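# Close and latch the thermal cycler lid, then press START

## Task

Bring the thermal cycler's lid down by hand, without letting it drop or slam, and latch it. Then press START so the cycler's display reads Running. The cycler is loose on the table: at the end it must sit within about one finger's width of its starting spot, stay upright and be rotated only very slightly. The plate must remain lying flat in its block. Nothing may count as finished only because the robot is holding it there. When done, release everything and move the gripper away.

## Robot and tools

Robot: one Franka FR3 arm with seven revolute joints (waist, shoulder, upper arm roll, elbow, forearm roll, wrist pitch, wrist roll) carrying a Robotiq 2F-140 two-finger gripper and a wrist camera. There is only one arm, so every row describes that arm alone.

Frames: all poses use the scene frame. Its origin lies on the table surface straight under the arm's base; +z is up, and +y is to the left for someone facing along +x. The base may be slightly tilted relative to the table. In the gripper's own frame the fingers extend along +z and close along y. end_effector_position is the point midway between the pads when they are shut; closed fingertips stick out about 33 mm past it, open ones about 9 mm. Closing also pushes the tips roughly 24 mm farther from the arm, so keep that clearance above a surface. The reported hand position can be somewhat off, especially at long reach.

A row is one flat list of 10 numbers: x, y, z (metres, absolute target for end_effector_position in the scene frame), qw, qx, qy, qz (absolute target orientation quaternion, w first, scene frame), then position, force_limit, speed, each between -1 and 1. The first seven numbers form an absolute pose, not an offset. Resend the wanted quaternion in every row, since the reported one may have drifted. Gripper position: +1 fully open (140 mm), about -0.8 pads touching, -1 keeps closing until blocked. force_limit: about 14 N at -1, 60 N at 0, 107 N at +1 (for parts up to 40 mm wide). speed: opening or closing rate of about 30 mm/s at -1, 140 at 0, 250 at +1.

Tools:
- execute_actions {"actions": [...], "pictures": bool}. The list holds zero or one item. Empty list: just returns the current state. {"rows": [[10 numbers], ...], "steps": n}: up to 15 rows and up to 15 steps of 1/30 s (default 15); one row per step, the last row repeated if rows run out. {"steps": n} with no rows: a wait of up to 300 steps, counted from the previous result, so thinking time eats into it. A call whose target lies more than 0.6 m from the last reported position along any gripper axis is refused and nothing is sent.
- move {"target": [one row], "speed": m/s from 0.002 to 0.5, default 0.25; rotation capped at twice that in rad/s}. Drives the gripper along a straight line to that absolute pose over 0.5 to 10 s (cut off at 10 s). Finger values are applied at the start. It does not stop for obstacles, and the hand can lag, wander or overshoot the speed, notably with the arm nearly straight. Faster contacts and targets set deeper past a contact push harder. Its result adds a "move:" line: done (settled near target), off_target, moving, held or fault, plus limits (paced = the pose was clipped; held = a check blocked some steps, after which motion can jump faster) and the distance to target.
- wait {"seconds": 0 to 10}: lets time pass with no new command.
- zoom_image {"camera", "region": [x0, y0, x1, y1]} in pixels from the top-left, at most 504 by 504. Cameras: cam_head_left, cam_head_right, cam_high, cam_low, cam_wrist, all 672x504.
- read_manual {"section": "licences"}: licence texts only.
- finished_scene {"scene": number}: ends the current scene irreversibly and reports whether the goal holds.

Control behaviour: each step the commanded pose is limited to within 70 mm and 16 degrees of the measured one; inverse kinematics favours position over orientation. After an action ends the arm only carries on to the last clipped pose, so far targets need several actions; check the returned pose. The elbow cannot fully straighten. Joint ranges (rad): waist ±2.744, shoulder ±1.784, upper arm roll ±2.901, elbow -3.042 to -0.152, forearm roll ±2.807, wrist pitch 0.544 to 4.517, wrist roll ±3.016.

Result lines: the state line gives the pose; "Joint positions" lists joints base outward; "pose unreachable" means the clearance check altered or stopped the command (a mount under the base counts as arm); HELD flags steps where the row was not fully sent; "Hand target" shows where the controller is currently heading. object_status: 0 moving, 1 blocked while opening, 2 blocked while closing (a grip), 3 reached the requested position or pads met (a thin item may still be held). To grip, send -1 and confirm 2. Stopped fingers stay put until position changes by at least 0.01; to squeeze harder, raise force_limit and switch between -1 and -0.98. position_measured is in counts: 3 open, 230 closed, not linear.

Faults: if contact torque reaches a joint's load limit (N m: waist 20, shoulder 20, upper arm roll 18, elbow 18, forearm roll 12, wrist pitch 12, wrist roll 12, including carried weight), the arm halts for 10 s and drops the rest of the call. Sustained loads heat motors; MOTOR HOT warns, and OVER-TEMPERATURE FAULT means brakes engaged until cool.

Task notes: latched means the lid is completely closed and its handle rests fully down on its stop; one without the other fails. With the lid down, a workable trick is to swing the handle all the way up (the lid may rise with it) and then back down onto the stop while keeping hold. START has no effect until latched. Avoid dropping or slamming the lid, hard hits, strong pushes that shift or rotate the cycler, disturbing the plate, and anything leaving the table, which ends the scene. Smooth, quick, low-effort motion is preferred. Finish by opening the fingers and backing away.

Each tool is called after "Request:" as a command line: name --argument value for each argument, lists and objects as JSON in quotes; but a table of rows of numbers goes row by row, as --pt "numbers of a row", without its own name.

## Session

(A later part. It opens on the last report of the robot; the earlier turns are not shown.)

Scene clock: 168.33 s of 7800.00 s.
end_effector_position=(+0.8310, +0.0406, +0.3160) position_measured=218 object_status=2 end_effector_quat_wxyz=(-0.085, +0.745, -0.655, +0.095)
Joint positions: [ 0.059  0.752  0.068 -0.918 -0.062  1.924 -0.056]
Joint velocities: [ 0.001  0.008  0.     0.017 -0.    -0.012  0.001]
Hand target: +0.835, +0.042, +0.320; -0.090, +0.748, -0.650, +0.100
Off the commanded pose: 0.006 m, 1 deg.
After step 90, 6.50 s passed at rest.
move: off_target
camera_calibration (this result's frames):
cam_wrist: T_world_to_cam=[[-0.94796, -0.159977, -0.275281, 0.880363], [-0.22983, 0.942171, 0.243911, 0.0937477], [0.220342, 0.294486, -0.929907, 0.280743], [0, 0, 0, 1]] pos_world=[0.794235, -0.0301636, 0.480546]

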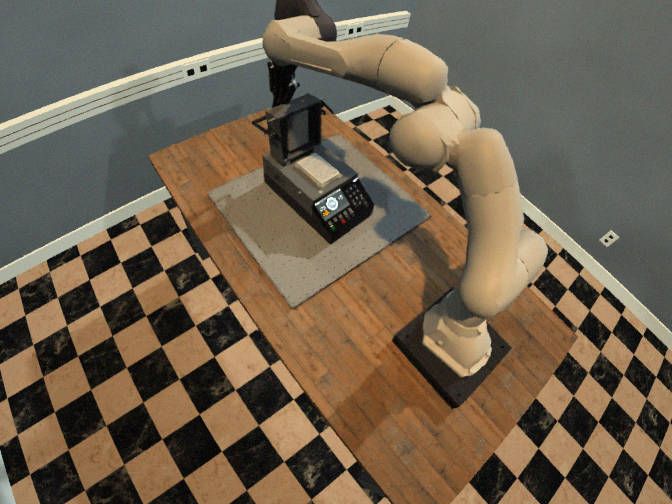

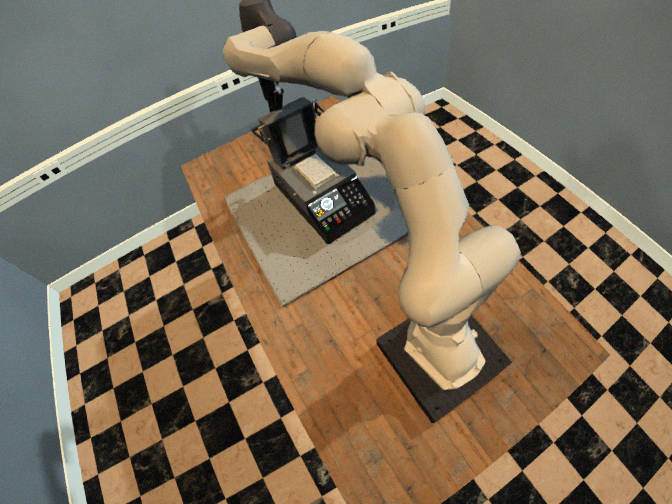

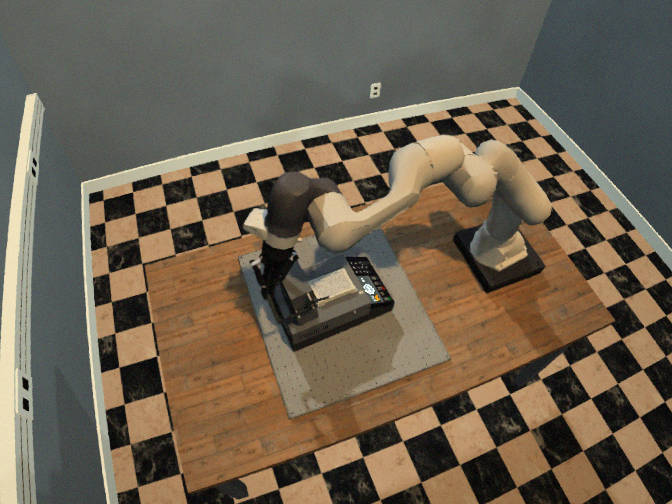

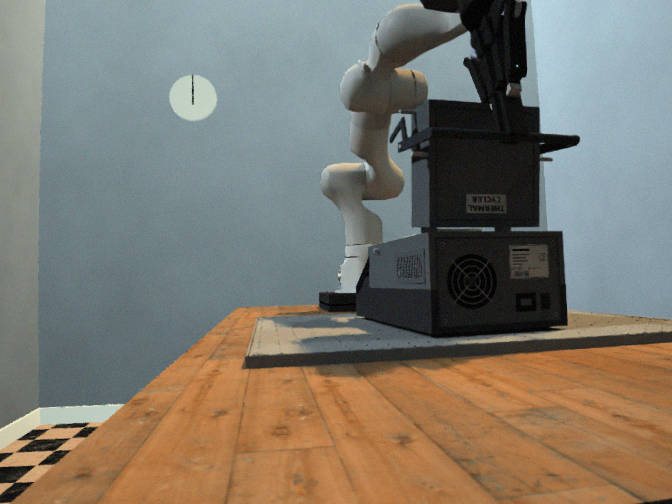

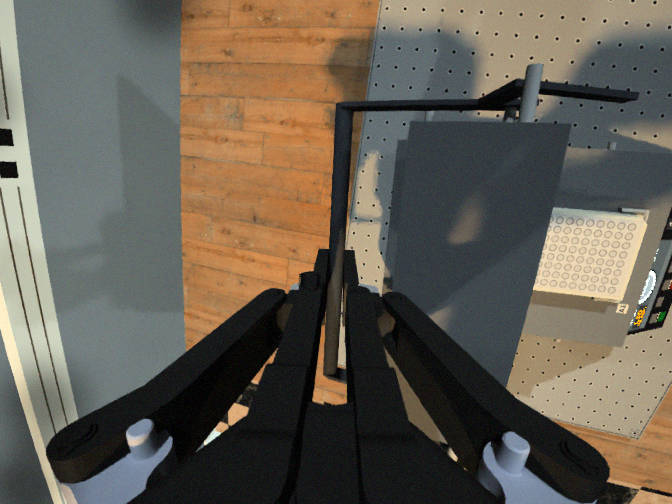

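Request:
move --target '[0.783,0.035,0.337,-0.09,0.748,-0.65,0.1,-1,0,0]' --speed 0.03

Request:
move --target '[0.735,0.028,0.342,-0.09,0.748,-0.65,0.1,-1,0,0]' --speed 0.03

Scene clock: 181.90 s of 7800.00 s.
end_effector_position=(+0.7866, +0.0376, +0.3349) position_measured=218 object_status=2 end_effector_quat_wxyz=(-0.093, +0.744, -0.654, +0.102)
Joint positions: [ 0.036  0.499  0.079 -1.294 -0.055  2.067 -0.052]
Joint velocities: [-0.005 -0.007  0.004 -0.012  0.     0.011 -0.   ]
Hand target: +0.783, +0.036, +0.336; -0.089, +0.749, -0.649, +0.101
Off the commanded pose: 0.005 m, 1 deg.
After step 90, 8.53 s passed at rest.
move: off_target
camera_calibration (this result's frames):
cam_wrist: T_world_to_cam=[[-0.942465, -0.158379, -0.294406, 0.845056], [-0.233765, 0.941772, 0.241703, 0.0855514], [0.238983, 0.296618, -0.924611, 0.292405], [0, 0, 0, 1]] pos_world=[0.746555, -0.0334634, 0.498472]

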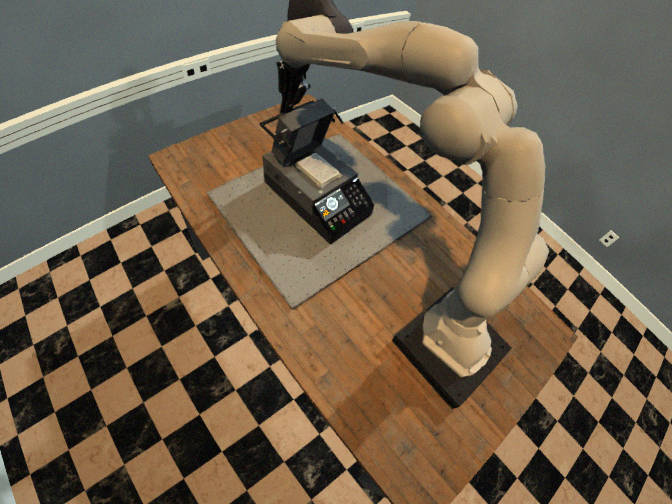

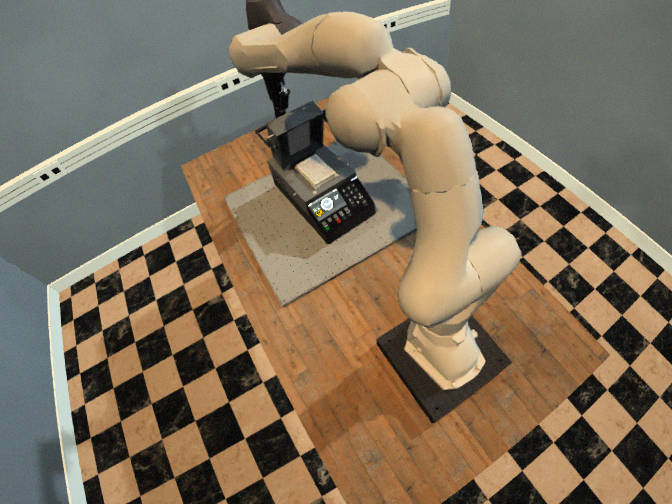

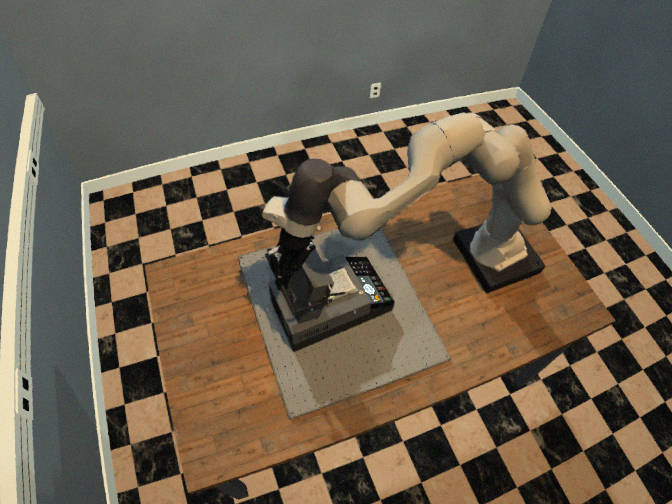

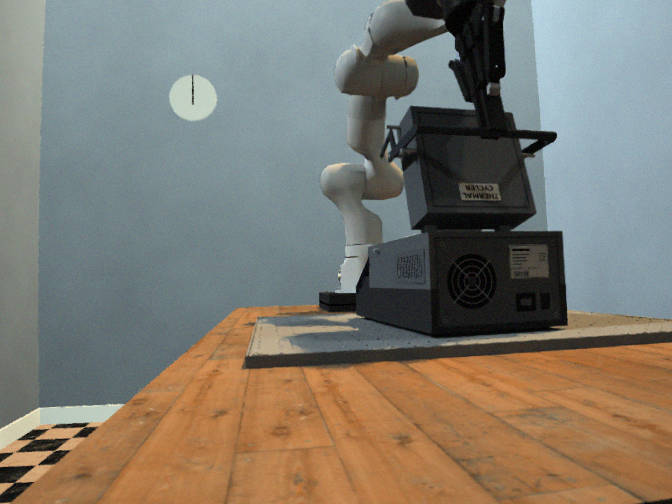

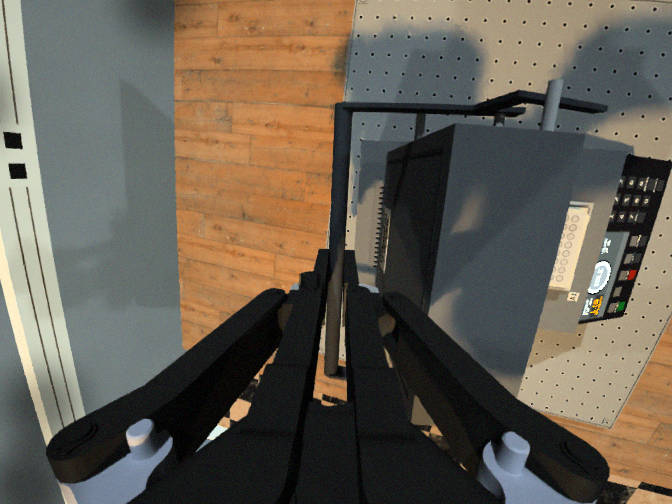

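Scene clock: 183.93 s of 7800.00 s.
end_effector_position=(+0.7437, +0.0339, +0.3517) position_measured=218 object_status=2 end_effector_quat_wxyz=(-0.102, +0.743, -0.652, +0.110)
Joint positions: [ 0.018  0.31   0.084 -1.547 -0.038  2.156 -0.063]
Joint velocities: [-0.002 -0.006  0.001 -0.008 -0.     0.007 -0.005]
Hand target: +0.736, +0.028, +0.341; -0.089, +0.749, -0.649, +0.101
Off the commanded pose: 0.014 m, 2 deg.
move: off_target
camera_calibration (this result's frames):
cam_wrist: T_world_to_cam=[[-0.93458, -0.160213, -0.317635, 0.811374], [-0.242453, 0.940232, 0.239124, 0.0824166], [0.26034, 0.300492, -0.917566, 0.300852], [0, 0, 0, 1]] pos_world=[0.699952, -0.0379017, 0.514065]

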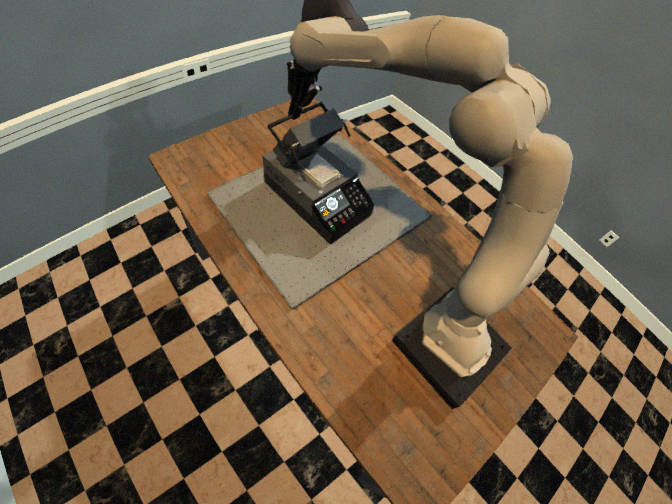

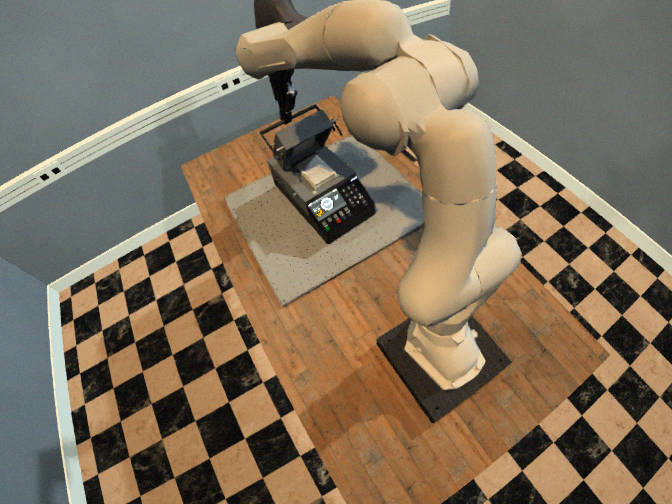

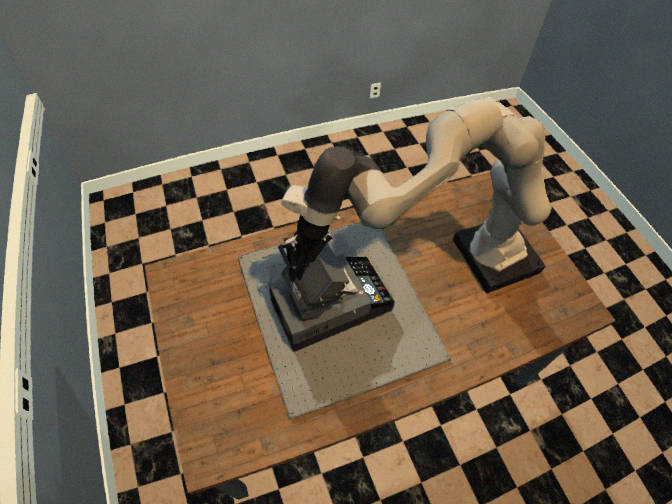

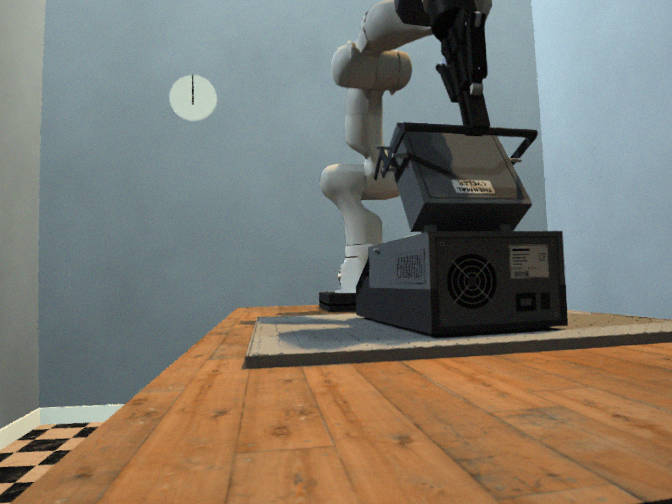

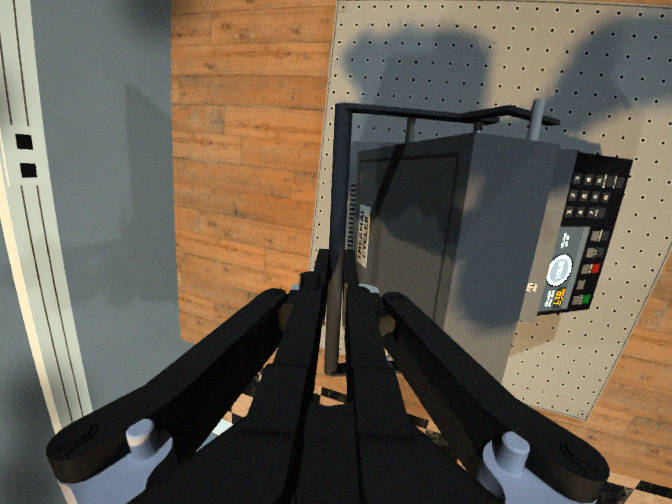

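Request:
move --target '[0.69,0.028,0.352,-0.09,0.748,-0.65,0.1,-1,0,0]' --speed 0.03

Request:
move --target '[0.645,0.022,0.335,-0.09,0.748,-0.65,0.1,-1,0,0]' --speed 0.03

Request:
move --target '[0.61,0.018,0.305,-0.09,0.748,-0.65,0.1,-1,0,0]' --speed 0.03

Scene clock: 198.63 s of 7800.00 s.
end_effector_position=(+0.6945, +0.0292, +0.3551) position_measured=219 object_status=2 end_effector_quat_wxyz=(-0.095, +0.744, -0.653, +0.105)
Joint positions: [ 0.009  0.16   0.085 -1.739 -0.027  2.181 -0.071]
Joint velocities: [-0.    -0.002 -0.001 -0.007  0.002  0.    -0.006]
Hand target: +0.690, +0.027, +0.351; -0.089, +0.748, -0.649, +0.100
Off the commanded pose: 0.006 m, 1 deg.
After step 90, 9.63 s passed at rest.
move: off_target
camera_calibration (this result's frames):
cam_wrist: T_world_to_cam=[[-0.939976, -0.161079, -0.300829, 0.7635], [-0.237841, 0.94142, 0.239081, 0.0708437], [0.244696, 0.29628, -0.923224, 0.331208], [0, 0, 0, 1]] pos_world=[0.653476, -0.0418405, 0.518525]

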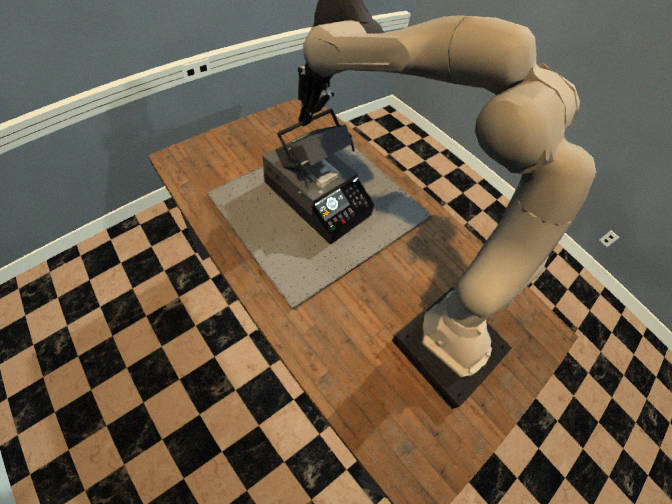

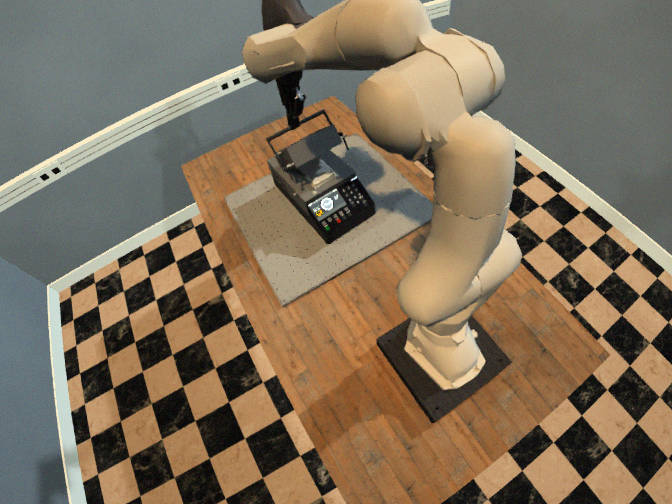

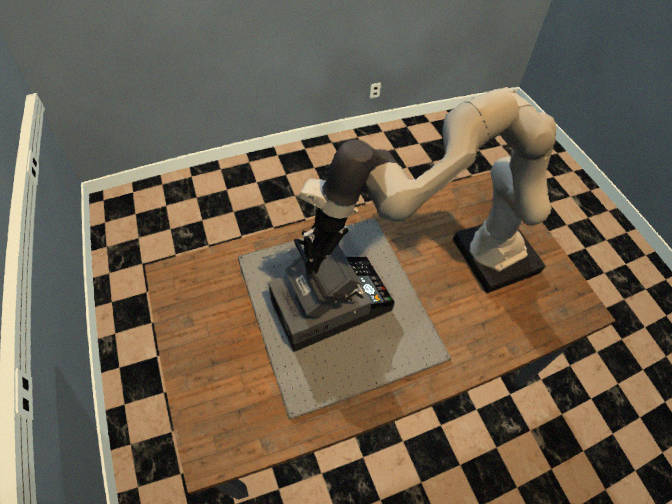

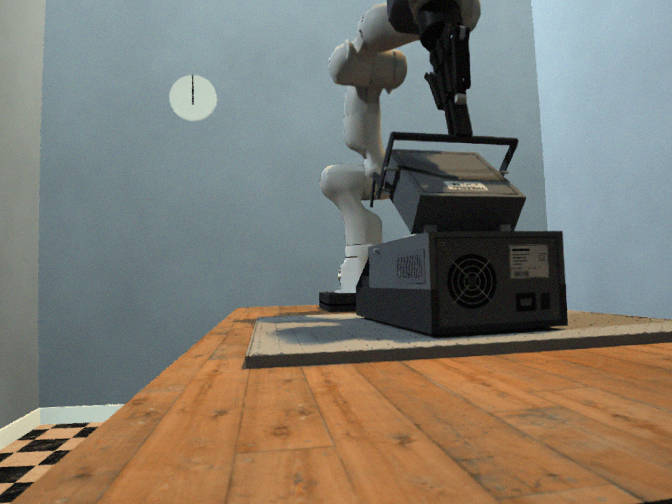

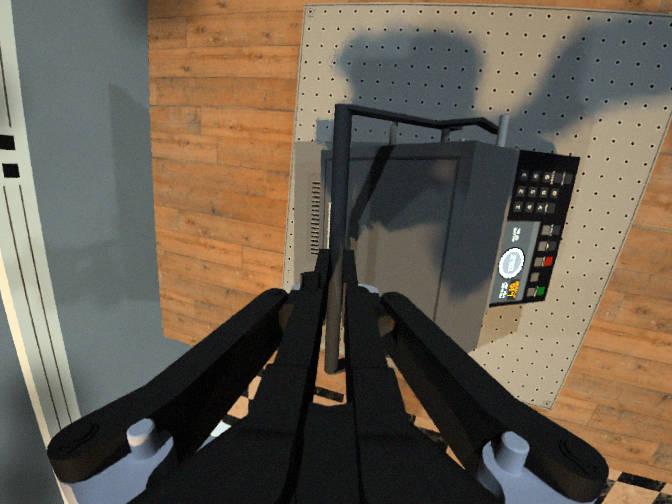

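Scene clock: 200.73 s of 7800.00 s.
end_effector_position=(+0.6459, +0.0243, +0.3403) position_measured=222 object_status=0 end_effector_quat_wxyz=(-0.091, +0.746, -0.652, +0.102)
Joint positions: [-0.001  0.023  0.085 -1.948 -0.011  2.245 -0.089]
Joint velocities: [-0.    -0.002  0.001 -0.004  0.002  0.002 -0.006]
Hand target: +0.646, +0.021, +0.334; -0.089, +0.748, -0.649, +0.100
Off the commanded pose: 0.006 m, 0 deg.
move: off_target
camera_calibration (this result's frames):
cam_wrist: T_world_to_cam=[[-0.942107, -0.165009, -0.291901, 0.711021], [-0.239112, 0.940903, 0.239849, 0.0680407], [0.235073, 0.295761, -0.925887, 0.337987], [0, 0, 0, 1]] pos_world=[0.606676, -0.0466582, 0.504166]

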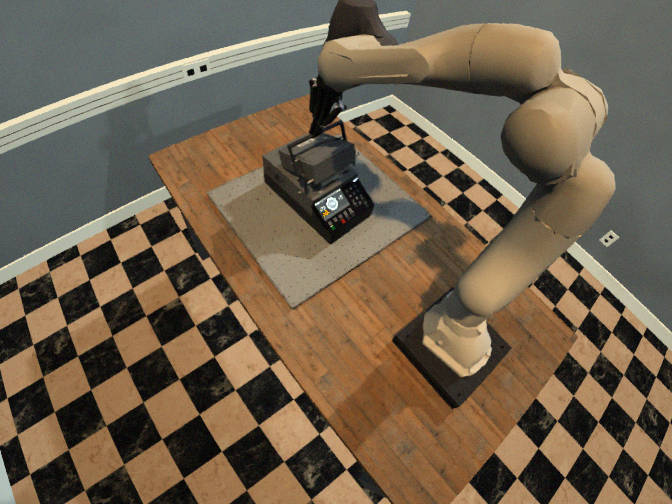

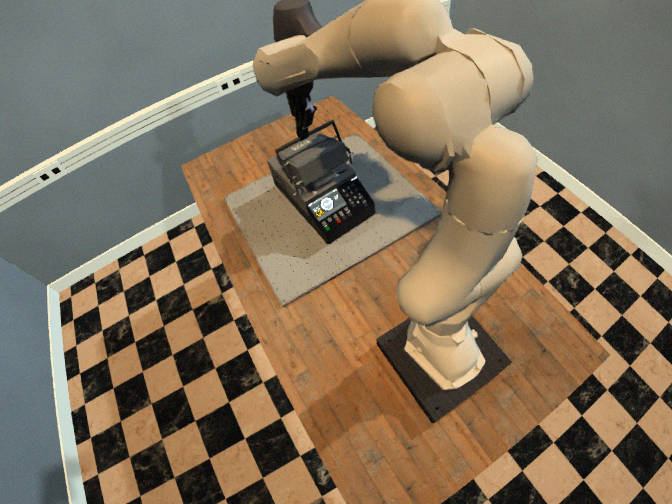

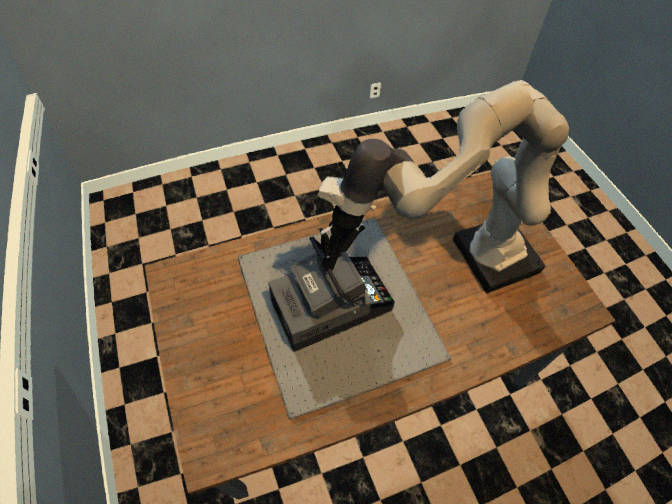

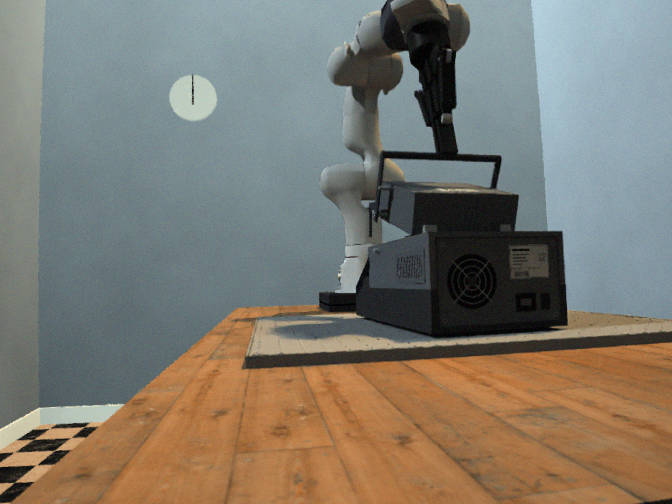

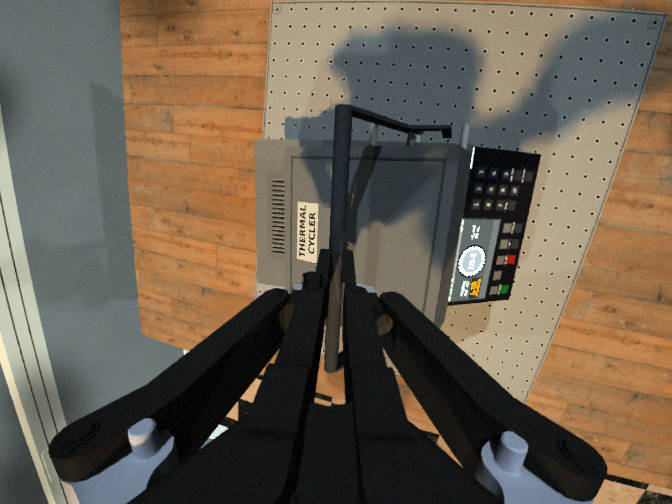

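Scene clock: 202.67 s of 7800.00 s.
end_effector_position=(+0.6198, +0.0219, +0.3238) position_measured=225 object_status=2 end_effector_quat_wxyz=(-0.102, +0.745, -0.649, +0.113)
Joint positions: [-0.005 -0.067  0.084 -2.114  0.001  2.353 -0.101]
Joint velocities: [-0.001 -0.005 -0.    -0.01   0.003  0.015 -0.006]
Hand target: +0.611, +0.017, +0.305; -0.090, +0.748, -0.649, +0.100
Off the commanded pose: 0.022 m, 2 deg.
move: off_target
camera_calibration (this result's frames):
cam_wrist: T_world_to_cam=[[-0.931755, -0.166537, -0.322644, 0.684729], [-0.248786, 0.940056, 0.233241, 0.0761521], [0.26446, 0.297592, -0.917333, 0.308507], [0, 0, 0, 1]] pos_world=[0.575357, -0.049364, 0.486165]

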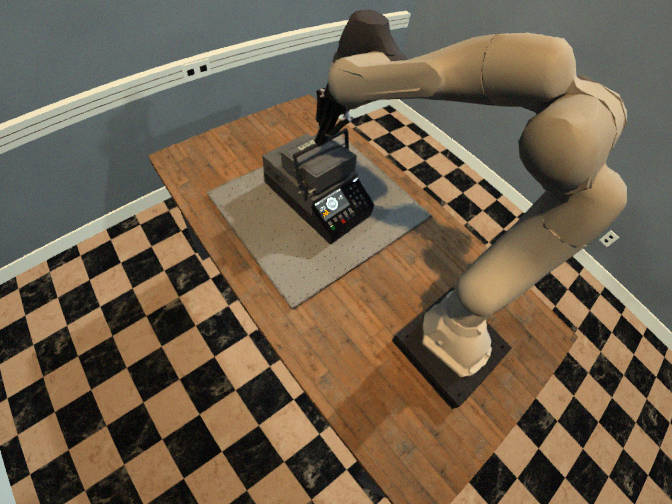

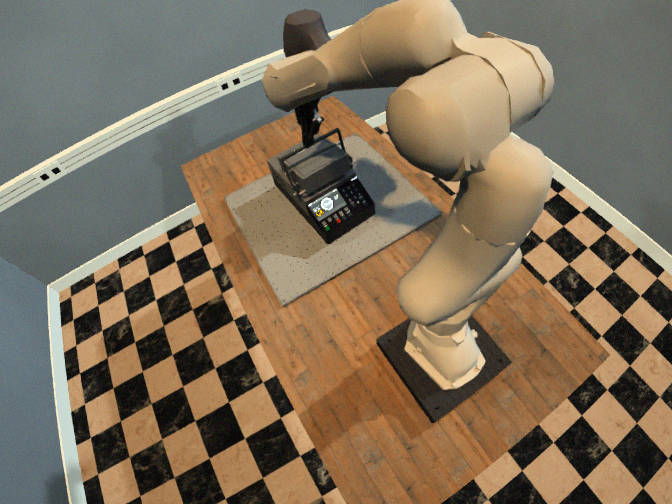

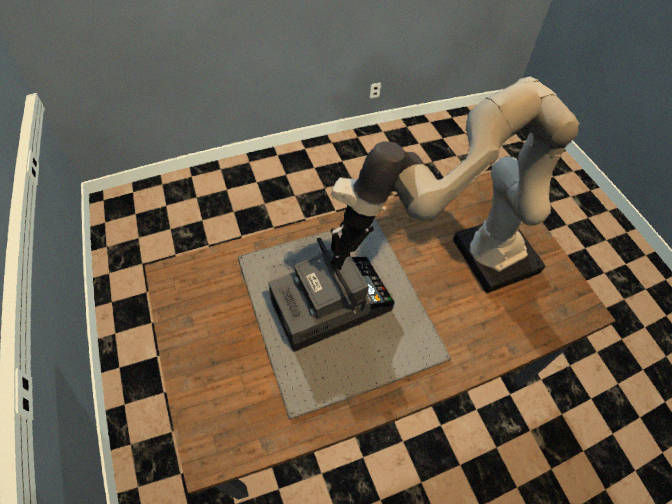

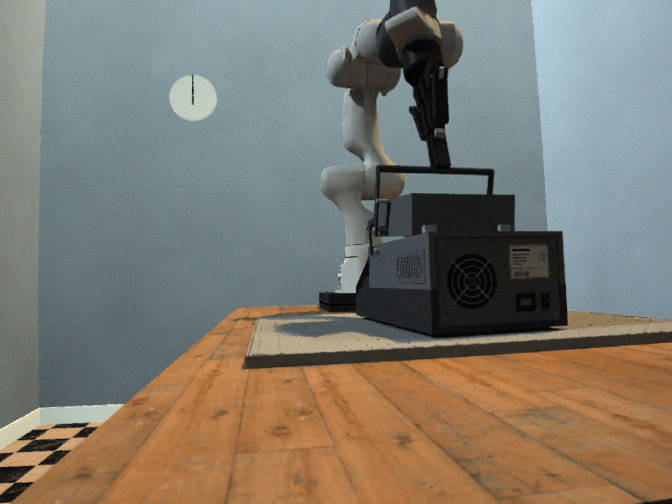

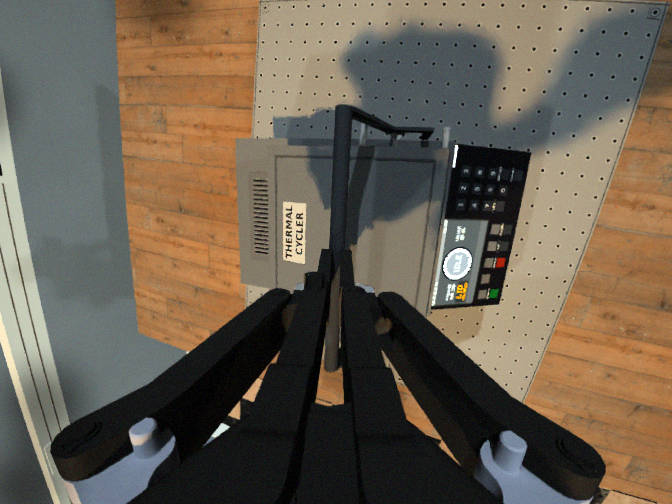

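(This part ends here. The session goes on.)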